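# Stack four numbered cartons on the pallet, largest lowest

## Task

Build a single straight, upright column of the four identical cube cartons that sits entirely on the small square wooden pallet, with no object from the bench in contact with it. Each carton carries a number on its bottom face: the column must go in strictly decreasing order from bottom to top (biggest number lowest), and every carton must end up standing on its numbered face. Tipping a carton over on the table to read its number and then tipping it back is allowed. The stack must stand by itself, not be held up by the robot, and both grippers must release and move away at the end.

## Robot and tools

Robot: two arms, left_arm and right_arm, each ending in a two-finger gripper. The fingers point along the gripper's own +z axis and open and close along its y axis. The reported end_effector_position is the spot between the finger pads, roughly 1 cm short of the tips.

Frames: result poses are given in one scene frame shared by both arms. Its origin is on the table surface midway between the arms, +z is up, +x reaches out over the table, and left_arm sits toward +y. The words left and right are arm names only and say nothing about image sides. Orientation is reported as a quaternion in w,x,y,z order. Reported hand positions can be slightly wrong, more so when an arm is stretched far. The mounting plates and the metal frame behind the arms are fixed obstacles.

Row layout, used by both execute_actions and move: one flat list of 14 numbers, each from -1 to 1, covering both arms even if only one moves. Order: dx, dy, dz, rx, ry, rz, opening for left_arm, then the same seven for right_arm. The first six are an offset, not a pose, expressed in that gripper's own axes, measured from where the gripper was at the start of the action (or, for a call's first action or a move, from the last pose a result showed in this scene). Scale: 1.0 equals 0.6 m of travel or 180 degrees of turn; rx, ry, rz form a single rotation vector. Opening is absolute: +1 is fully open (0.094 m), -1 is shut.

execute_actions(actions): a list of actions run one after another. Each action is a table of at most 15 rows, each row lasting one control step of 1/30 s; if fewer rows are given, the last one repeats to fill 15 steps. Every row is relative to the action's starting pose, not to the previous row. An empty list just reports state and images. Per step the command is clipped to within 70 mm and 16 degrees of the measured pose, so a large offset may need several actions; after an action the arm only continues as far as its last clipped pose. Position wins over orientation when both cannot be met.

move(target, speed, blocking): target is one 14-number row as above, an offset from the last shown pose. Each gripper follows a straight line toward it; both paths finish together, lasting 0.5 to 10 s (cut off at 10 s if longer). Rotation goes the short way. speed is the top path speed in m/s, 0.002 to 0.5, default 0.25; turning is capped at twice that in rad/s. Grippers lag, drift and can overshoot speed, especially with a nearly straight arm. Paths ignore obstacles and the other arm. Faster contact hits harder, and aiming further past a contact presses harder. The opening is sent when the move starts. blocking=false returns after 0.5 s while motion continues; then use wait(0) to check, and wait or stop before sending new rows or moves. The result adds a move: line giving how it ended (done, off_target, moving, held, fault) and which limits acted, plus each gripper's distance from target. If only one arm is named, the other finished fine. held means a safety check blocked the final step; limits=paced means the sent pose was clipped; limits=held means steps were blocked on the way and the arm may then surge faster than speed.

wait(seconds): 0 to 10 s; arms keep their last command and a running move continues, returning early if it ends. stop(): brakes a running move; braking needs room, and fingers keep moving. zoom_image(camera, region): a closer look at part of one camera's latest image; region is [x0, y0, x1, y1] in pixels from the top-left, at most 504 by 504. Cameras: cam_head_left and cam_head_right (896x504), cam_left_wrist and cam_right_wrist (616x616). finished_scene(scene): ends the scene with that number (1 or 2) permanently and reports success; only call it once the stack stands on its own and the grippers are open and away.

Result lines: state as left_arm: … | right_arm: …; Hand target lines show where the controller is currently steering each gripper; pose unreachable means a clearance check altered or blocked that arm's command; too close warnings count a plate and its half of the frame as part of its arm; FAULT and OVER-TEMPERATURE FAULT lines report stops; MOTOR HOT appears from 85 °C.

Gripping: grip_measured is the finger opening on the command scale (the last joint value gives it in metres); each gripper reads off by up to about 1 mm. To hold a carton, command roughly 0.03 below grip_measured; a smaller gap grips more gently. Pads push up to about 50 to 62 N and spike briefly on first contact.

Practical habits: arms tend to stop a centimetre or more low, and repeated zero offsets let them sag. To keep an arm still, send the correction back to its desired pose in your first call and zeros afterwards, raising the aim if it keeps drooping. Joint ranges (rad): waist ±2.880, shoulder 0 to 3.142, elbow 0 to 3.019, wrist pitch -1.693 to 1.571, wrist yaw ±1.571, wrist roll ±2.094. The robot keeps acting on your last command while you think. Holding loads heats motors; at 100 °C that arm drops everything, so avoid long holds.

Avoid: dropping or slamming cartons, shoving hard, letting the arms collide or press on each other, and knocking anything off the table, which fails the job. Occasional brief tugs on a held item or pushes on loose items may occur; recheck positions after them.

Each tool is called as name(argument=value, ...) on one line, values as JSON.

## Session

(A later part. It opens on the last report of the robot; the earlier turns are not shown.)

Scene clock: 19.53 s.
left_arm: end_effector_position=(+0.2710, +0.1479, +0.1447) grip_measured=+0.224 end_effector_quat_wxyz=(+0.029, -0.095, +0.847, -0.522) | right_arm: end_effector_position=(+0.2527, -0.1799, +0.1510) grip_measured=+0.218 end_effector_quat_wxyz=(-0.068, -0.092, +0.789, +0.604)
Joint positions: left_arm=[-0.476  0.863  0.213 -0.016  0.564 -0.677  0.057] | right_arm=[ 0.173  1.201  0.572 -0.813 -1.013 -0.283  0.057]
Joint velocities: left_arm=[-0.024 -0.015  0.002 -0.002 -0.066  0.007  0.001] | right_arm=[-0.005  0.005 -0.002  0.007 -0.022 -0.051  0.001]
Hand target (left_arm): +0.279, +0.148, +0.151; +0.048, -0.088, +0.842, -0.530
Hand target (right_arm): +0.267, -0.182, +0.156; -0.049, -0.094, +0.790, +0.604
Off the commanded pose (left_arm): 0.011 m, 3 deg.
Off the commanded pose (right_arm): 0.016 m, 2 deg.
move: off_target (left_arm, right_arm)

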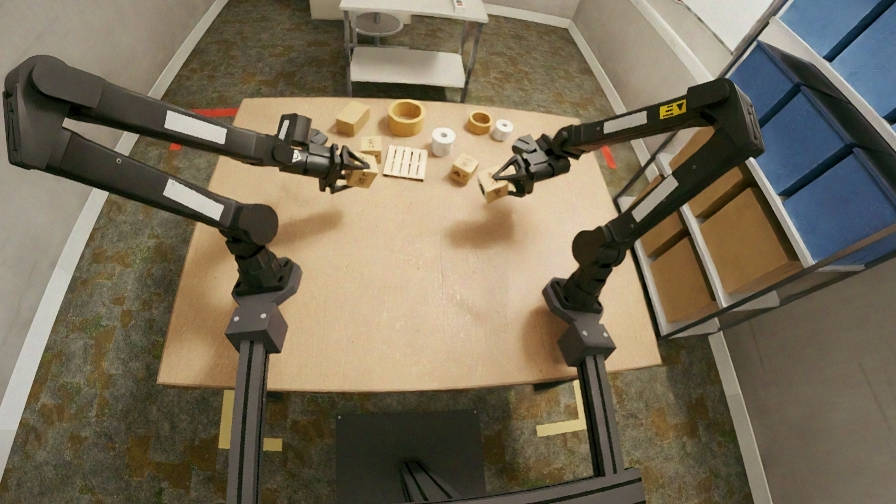

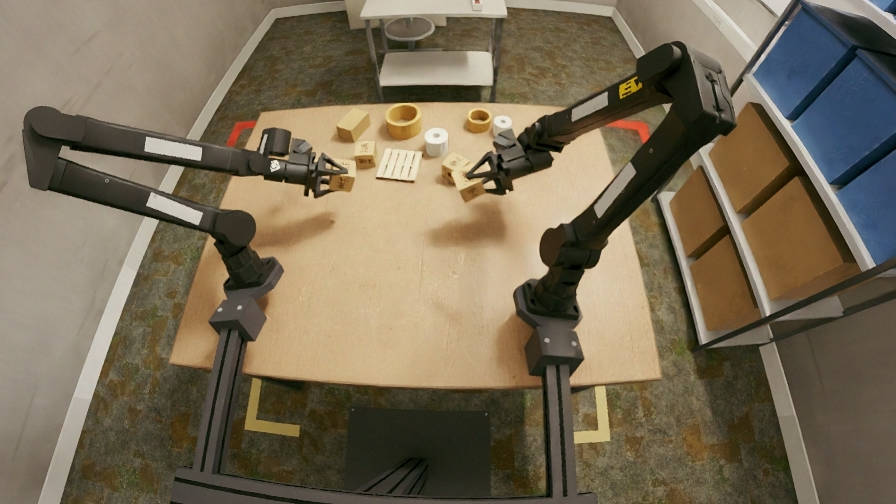

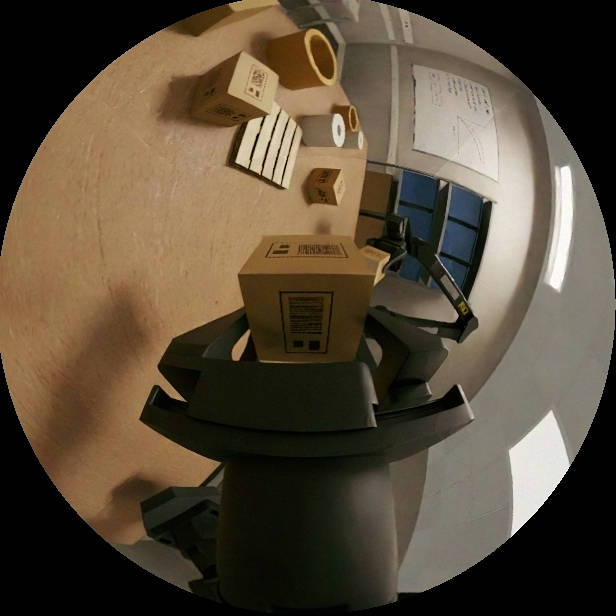

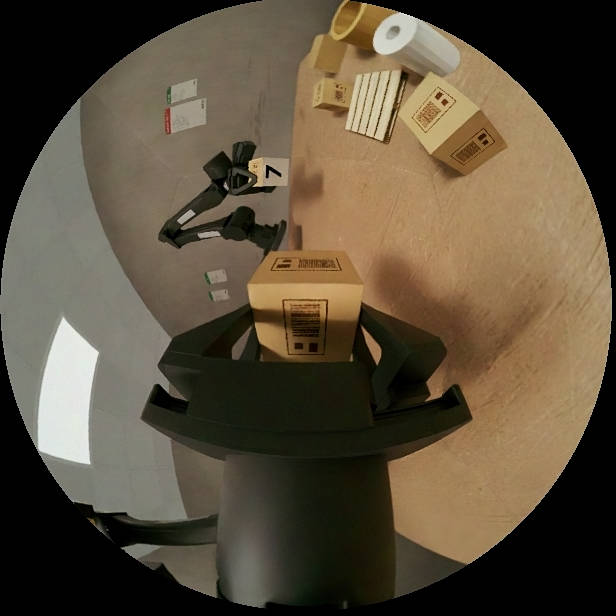

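move(target=[0,0,0,-0.351,0.019,0.064,0.18,0,0,0,0.414,-0.047,0.063,0.18], speed=0.4)

Scene clock: 22.10 s.
left_arm: end_effector_position=(+0.2606, +0.1597, +0.1353) grip_measured=+0.224 end_effector_quat_wxyz=(-0.004, +0.009, +1.000, +0.012) | right_arm: end_effector_position=(+0.2350, -0.1952, +0.1344) grip_measured=+0.218 end_effector_quat_wxyz=(-0.014, -0.016, +1.000, -0.018)
Joint positions: left_arm=[-1.019  1.231  0.682 -0.989 -0.491 -0.975  0.058] | right_arm=[ 0.892  1.149  0.669 -1.017  0.477  0.813  0.057]
Joint velocities: left_arm=[-0.024 -0.005 -0.002 -0.002  0.022 -0.081  0.   ] | right_arm=[ 0.015 -0.005 -0.002 -0.002  0.037  0.037 -0.001]
Hand target (left_arm): +0.271, +0.149, +0.146; +0.004, +0.001, +1.000, +0.003
Hand target (right_arm): +0.251, -0.183, +0.146; -0.004, -0.005, +1.000, -0.008
Off the commanded pose (left_arm): 0.018 m, 2 deg.
Off the commanded pose (right_arm): 0.029 m, 3 deg.
move: off_target (left_arm, right_arm)

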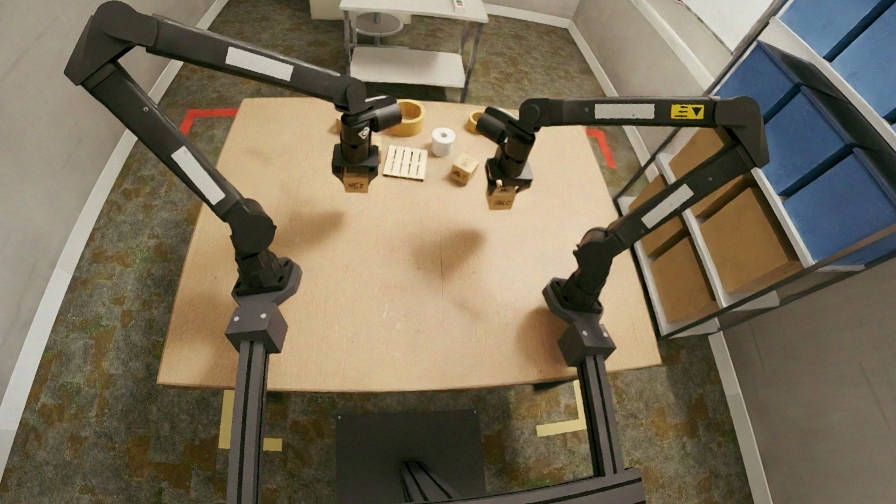

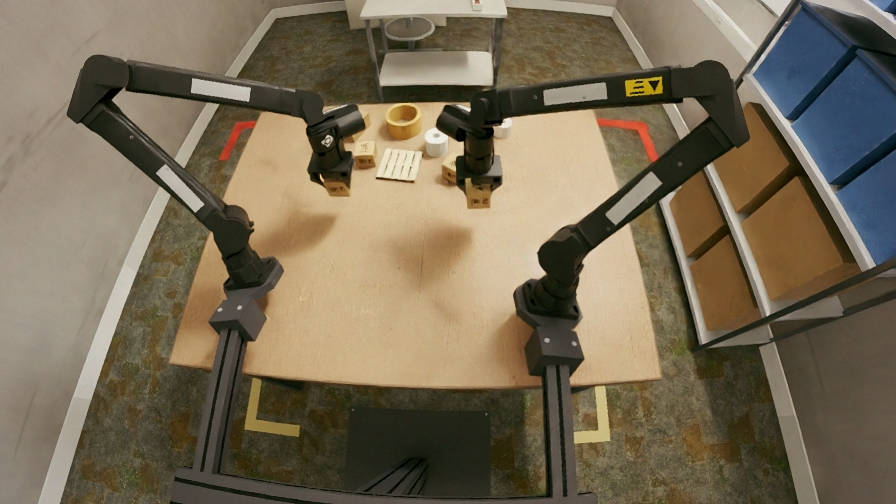

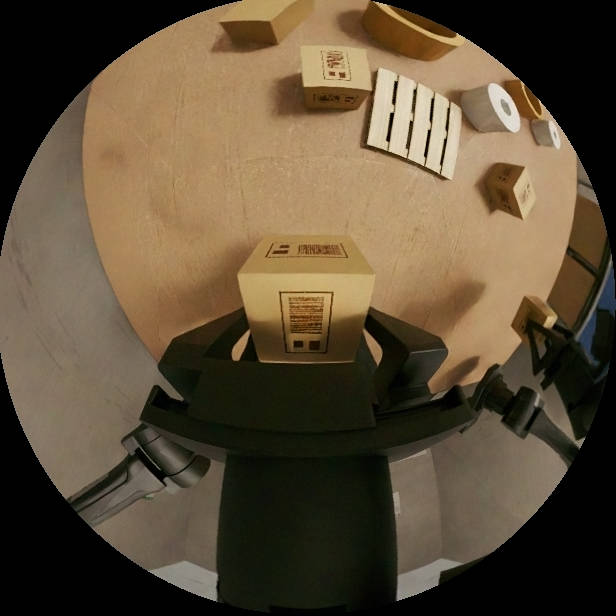

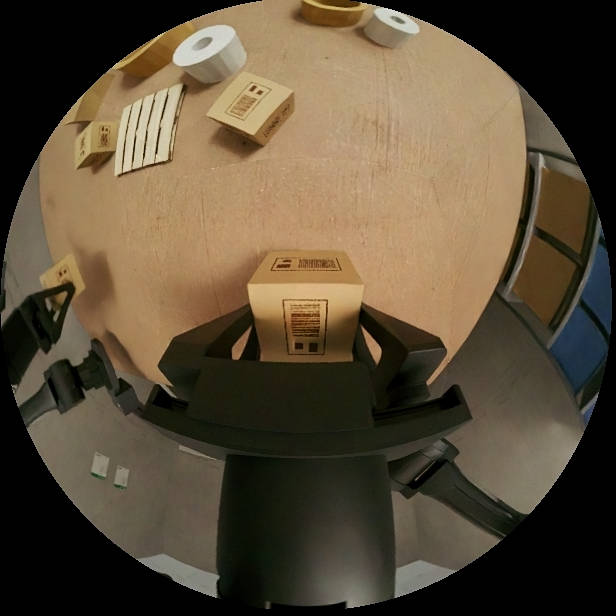

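move(target=[0,0,0.175,0.005,0,0,0.18,0,0,0.178,-0.005,-0.004,0,0.18], speed=0.15)

execute_actions(actions=[[[0,0,0,0,0,0,0.7,0,0,0,0,0,0,0.7]],[[0,0,-0.11,0,0,0,0.7,0,0,-0.11,0,0,0,0.7]]])

move(target=[-0.33,-0.04,-0.05,0,0,0,0.7,-0.26,0.11,-0.05,0,0,0.15,0.7])

Scene clock: 23.57 s.
left_arm: end_effector_position=(+0.2574, +0.1632, +0.0316) grip_measured=+0.224 end_effector_quat_wxyz=(-0.006, +0.005, +1.000, +0.007) | right_arm: end_effector_position=(+0.2369, -0.1961, +0.0359) grip_measured=+0.217 end_effector_quat_wxyz=(-0.002, -0.008, +1.000, -0.004)
Joint positions: left_arm=[-0.851  1.443  0.556 -0.558 -0.468 -0.79   0.058] | right_arm=[ 0.725  1.343  0.539 -0.568  0.449  0.624  0.057]
Joint velocities: left_arm=[-0.024 -0.024 -0.007  0.007 -0.007  0.037  0.   ] | right_arm=[-0.005 -0.005 -0.027 -0.007 -0.037 -0.037 -0.   ]
Hand target (left_arm): +0.259, +0.161, +0.030; -0.005, +0.009, +1.000, +0.004
Hand target (right_arm): +0.233, -0.199, +0.029; -0.008, -0.016, +1.000, -0.008
Off the commanded pose (left_arm): 0.003 m, 1 deg.
Off the commanded pose (right_arm): 0.010 m, 1 deg.
move: done

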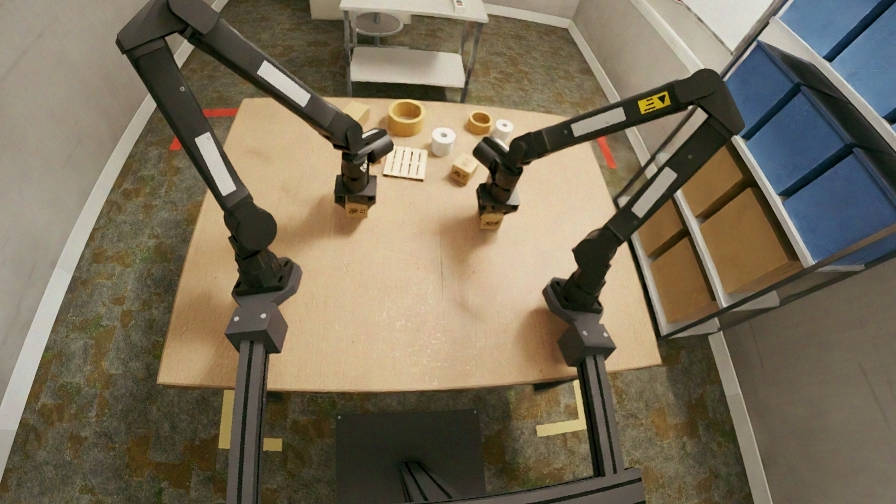

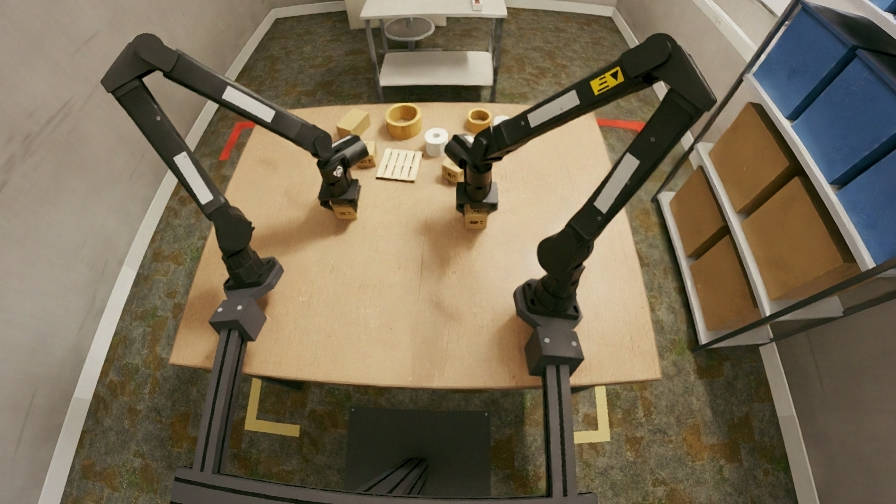

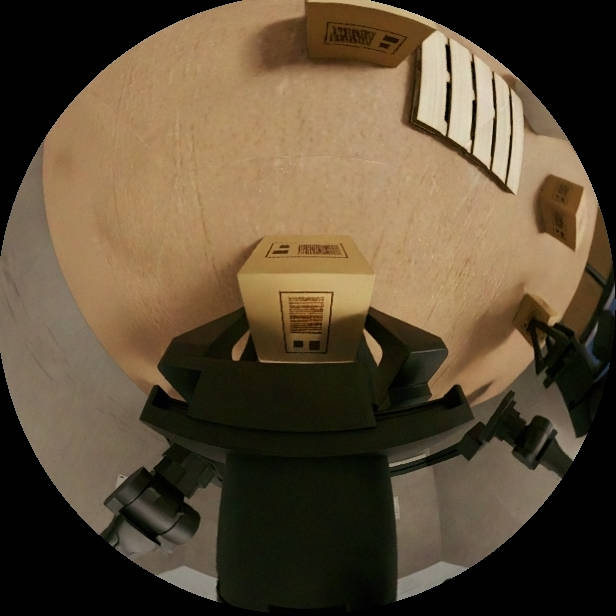

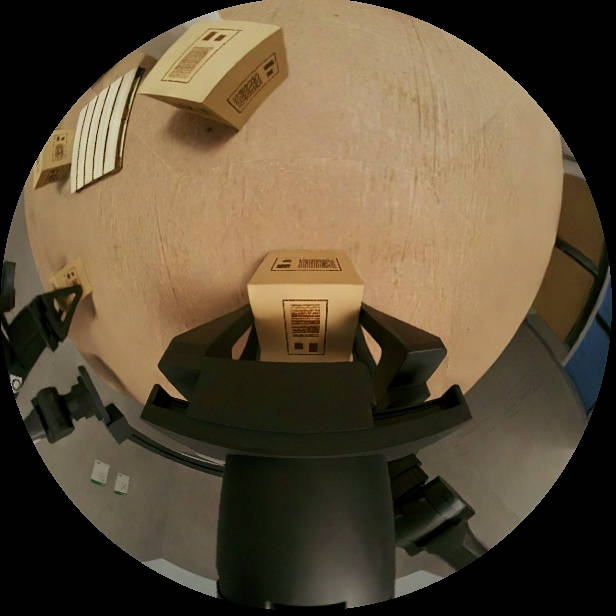

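Scene clock: 24.57 s.
left_arm: end_effector_position=(+0.2518, +0.1679, +0.0939) grip_measured=+0.698 end_effector_quat_wxyz=(-0.008, +0.014, +1.000, +0.008) | right_arm: end_effector_position=(+0.2248, -0.2032, +0.0937) grip_measured=+0.697 end_effector_quat_wxyz=(-0.009, -0.021, +1.000, -0.011)
Joint positions: left_arm=[-0.953  1.273  0.596 -0.824 -0.475 -0.888  0.08 ] | right_arm=[ 0.827  1.177  0.57  -0.837  0.467  0.721  0.08 ]
Joint velocities: left_arm=[-0.005 -0.015 -0.002 -0.012  0.051 -0.022  0.001] | right_arm=[-0.005  0.005  0.012  0.007 -0.051  0.125 -0.001]
Hand target (left_arm): +0.258, +0.163, +0.098; -0.006, +0.005, +1.000, +0.007
Hand target (right_arm): +0.236, -0.195, +0.101; -0.002, -0.009, +1.000, -0.005
Off the commanded pose (left_arm): 0.009 m, 1 deg.
Off the commanded pose (right_arm): 0.017 m, 2 deg.

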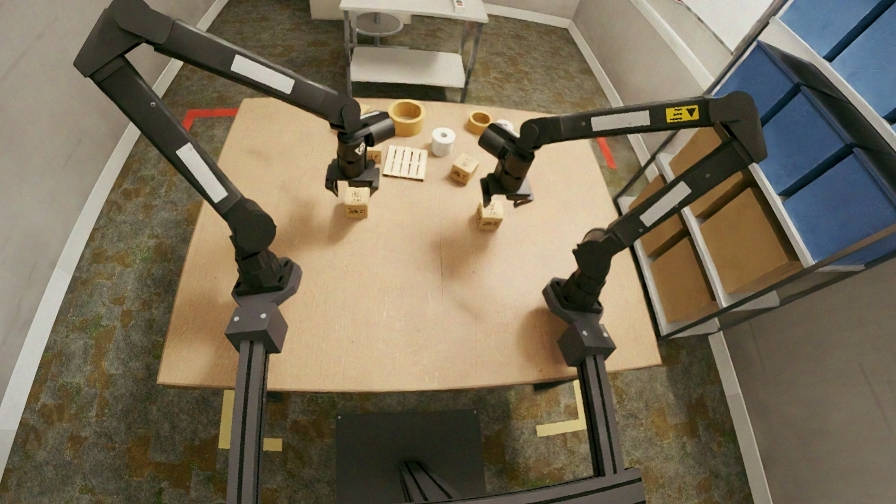

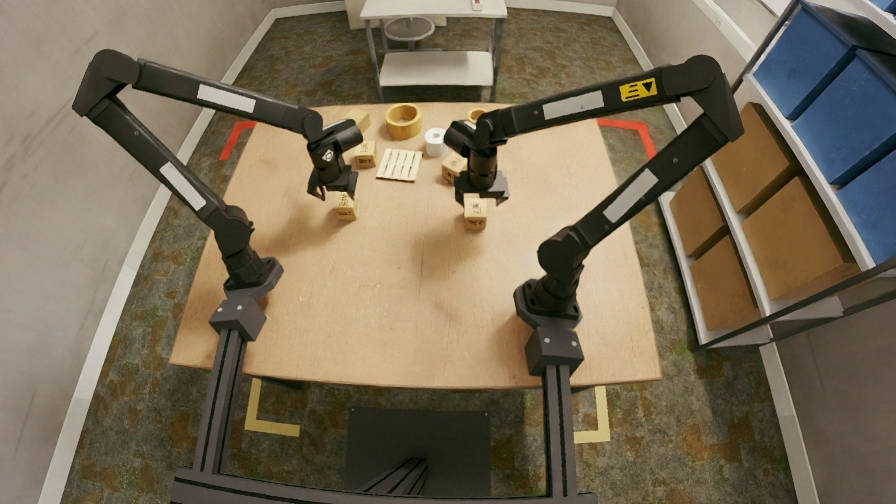

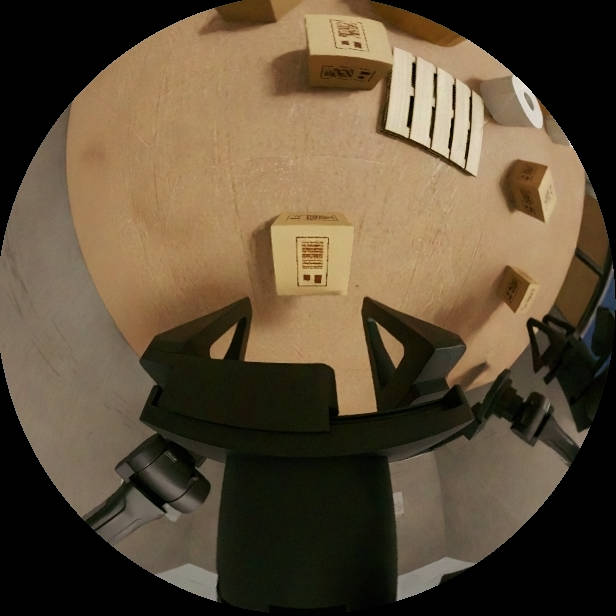

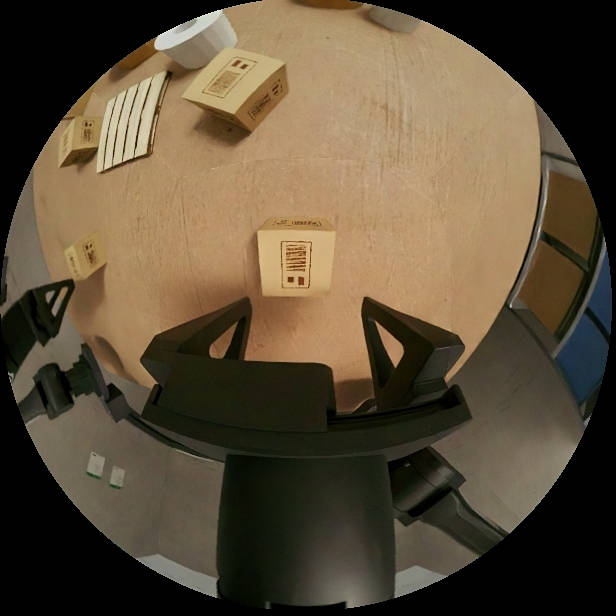

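Scene clock: 26.07 s.
left_arm: end_effector_position=(+0.4416, +0.1414, +0.1209) grip_measured=+0.698 end_effector_quat_wxyz=(-0.007, +0.009, +1.000, +0.007) | right_arm: end_effector_position=(+0.3661, -0.1335, +0.1238) grip_measured=+0.697 end_effector_quat_wxyz=(-0.006, +0.197, +0.980, -0.010)
Joint positions: left_arm=[-0.699  1.473  1.086 -0.986 -0.442 -0.617  0.08 ] | right_arm=[ 0.759  1.449  1.028 -0.983  0.456  1.083  0.08 ]
Joint velocities: left_arm=[-0.005 -0.005 -0.007 -0.017  0.037  0.037  0.001] | right_arm=[-0.015 -0.015 -0.012 -0.002 -0.022  0.007 -0.   ]
Hand target (left_arm): +0.449, +0.138, +0.121; -0.009, +0.014, +1.000, +0.007
Hand target (right_arm): +0.379, -0.131, +0.122; -0.006, +0.213, +0.977, -0.012
Off the commanded pose (left_arm): 0.009 m, 1 deg.
Off the commanded pose (right_arm): 0.014 m, 2 deg.
move: off_target (right_arm)

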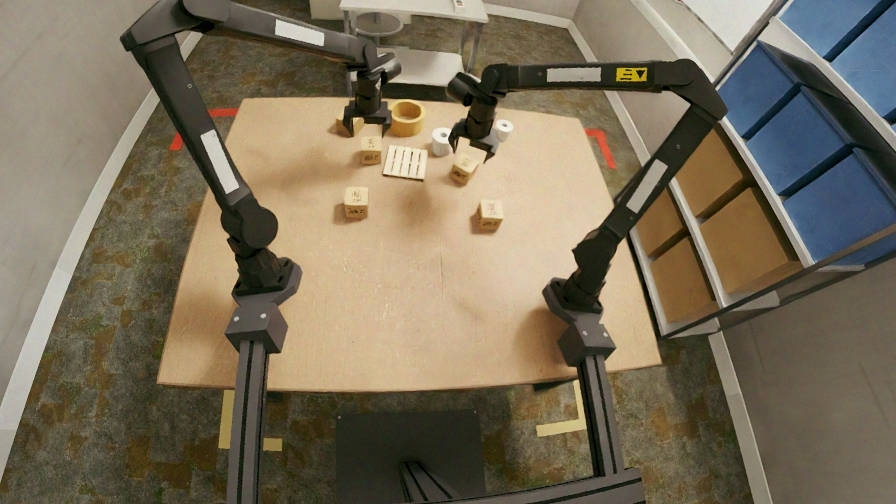

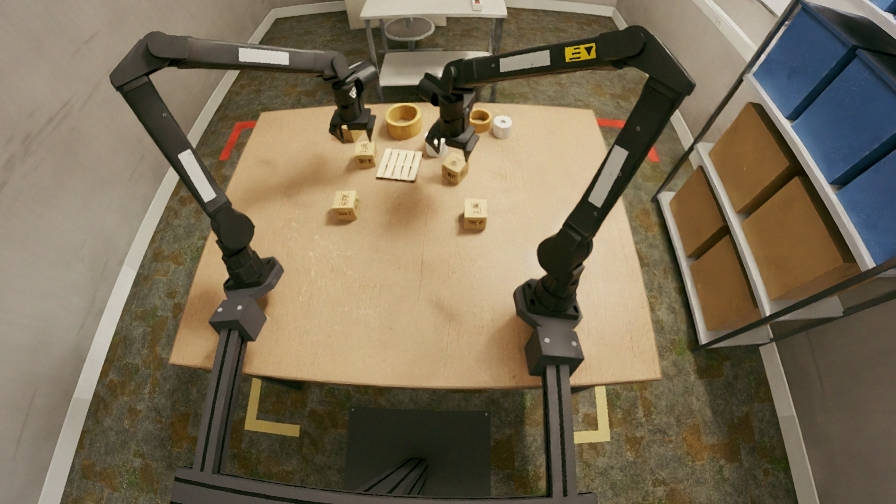

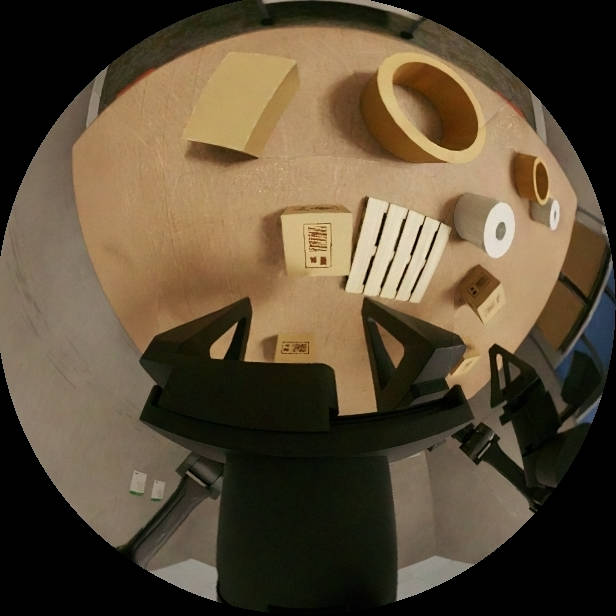

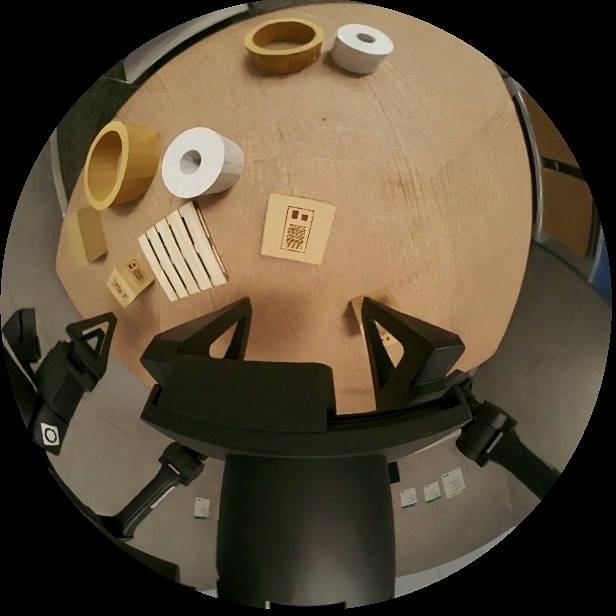

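move(target=[-0.02,-0.016,0.065,0,0,-0.005,0.7,-0.055,0.014,0.075,0,0,0.05,0.7], speed=0.15)

Scene clock: 27.20 s.
left_arm: end_effector_position=(+0.4481, +0.1333, +0.0852) grip_measured=+0.698 end_effector_quat_wxyz=(-0.009, +0.000, +1.000, +0.009) | right_arm: end_effector_position=(+0.3848, -0.1439, +0.0804) grip_measured=+0.697 end_effector_quat_wxyz=(-0.011, +0.257, +0.966, -0.015)
Joint positions: left_arm=[-0.671  1.551  1.086 -0.901 -0.438 -0.607  0.08 ] | right_arm=[ 0.671  1.523  1.028 -0.883  0.437  1.115  0.08 ]
Joint velocities: left_arm=[-0.015 -0.005 -0.007  0.002 -0.022  0.037  0.001] | right_arm=[-0.015 -0.015 -0.002  0.002 -0.051 -0.022  0.001]
Hand target (left_arm): +0.453, +0.132, +0.082; -0.007, +0.001, +1.000, +0.007
Hand target (right_arm): +0.399, -0.140, +0.080; -0.005, +0.274, +0.962, -0.009
Off the commanded pose (left_arm): 0.006 m, 0 deg.
Off the commanded pose (right_arm): 0.015 m, 2 deg.
move: off_target (right_arm)

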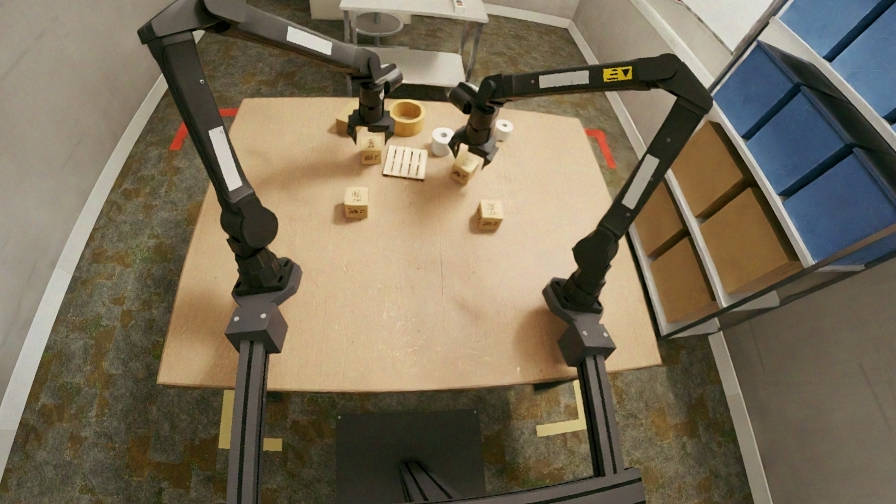

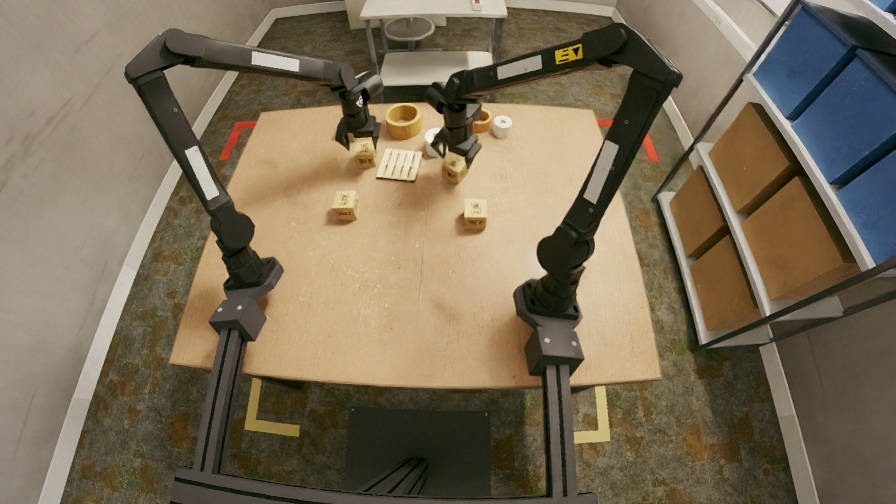

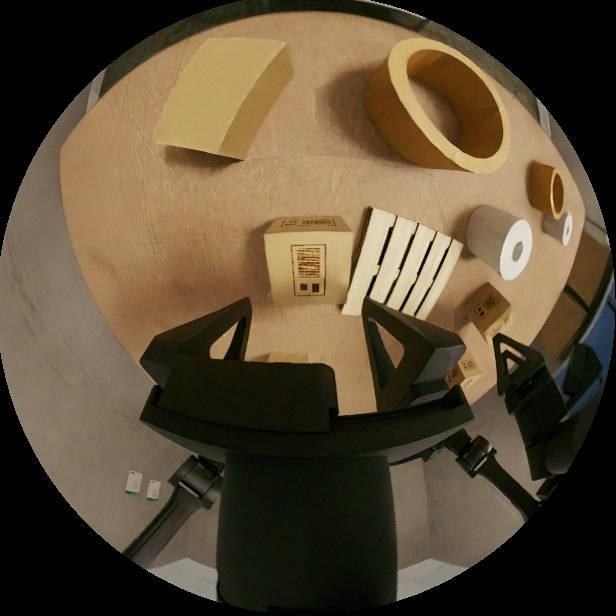

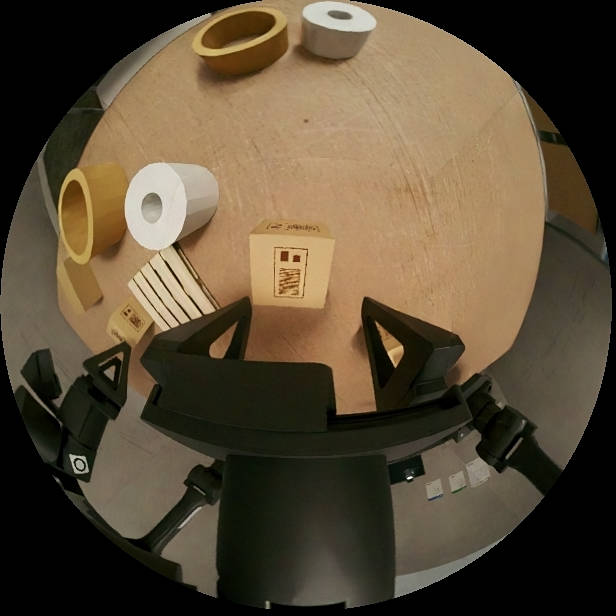

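execute_actions(actions=[[[-0.005,0,0.04,0,0,0,0.7,0,0.03,0,-0.008,0,0.015,0.8]],[[0,0,0.045,0,0,0,0.7,0,0,0.085,0,0,0,0.8]],[[0,0,0,0,0,0,0.7,0,0,0,0,0,0,0.8]]])

Scene clock: 28.87 s.
left_arm: end_effector_position=(+0.4482, +0.1358, +0.0457) grip_measured=+0.698 end_effector_quat_wxyz=(-0.006, -0.008, +1.000, +0.010) | right_arm: end_effector_position=(+0.3875, -0.1413, +0.0377) grip_measured=+0.797 end_effector_quat_wxyz=(-0.007, +0.281, +0.960, -0.006)
Joint positions: left_arm=[-0.631  1.61   1.052 -0.785 -0.433 -0.577  0.08 ] | right_arm=[ 0.628  1.595  0.996 -0.74   0.42   1.111  0.084]
Joint velocities: left_arm=[-0.005 -0.024 -0.007  0.012 -0.037 -0.007 -0.   ] | right_arm=[-0.005 -0.005  0.002  0.007 -0.007 -0.066 -0.002]
Hand target (left_arm): +0.448, +0.136, +0.046; -0.006, -0.008, +1.000, +0.010
Hand target (right_arm): +0.388, -0.141, +0.038; -0.007, +0.281, +0.960, -0.006
Off the commanded pose (left_arm): 0.000 m, 0 deg.
Off the commanded pose (right_arm): 0.000 m, 0 deg.

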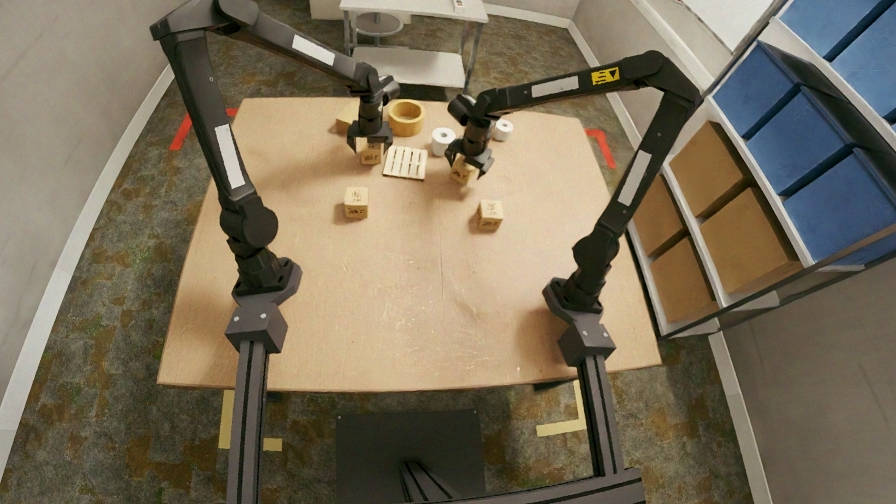

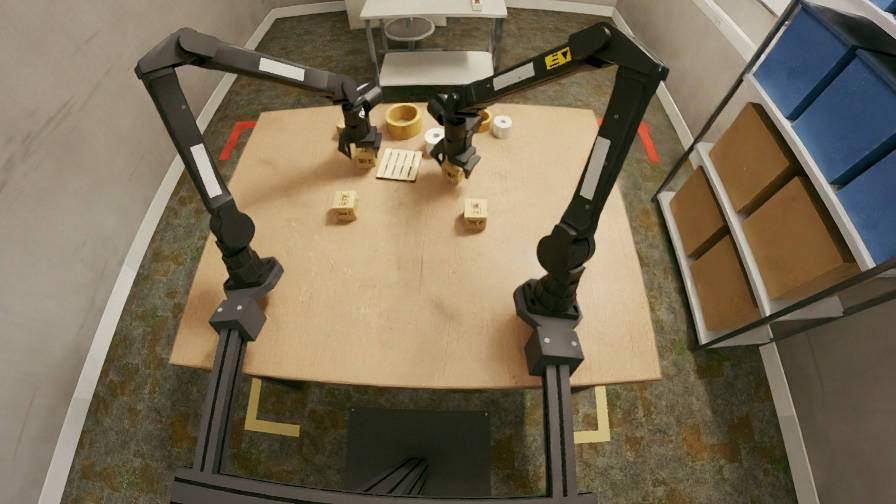

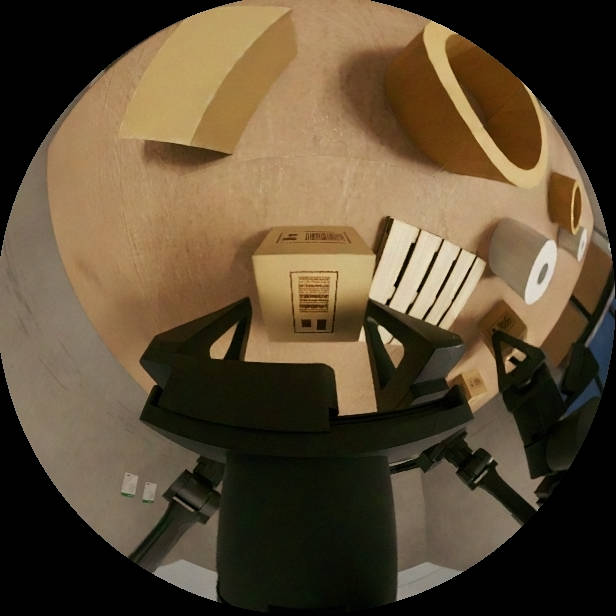

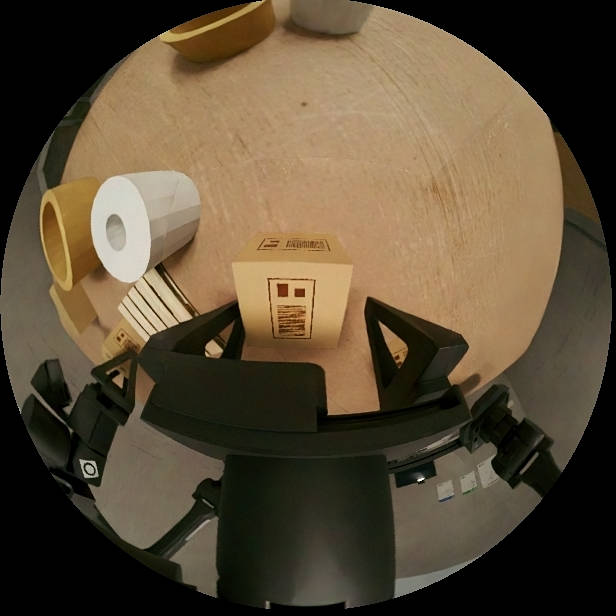

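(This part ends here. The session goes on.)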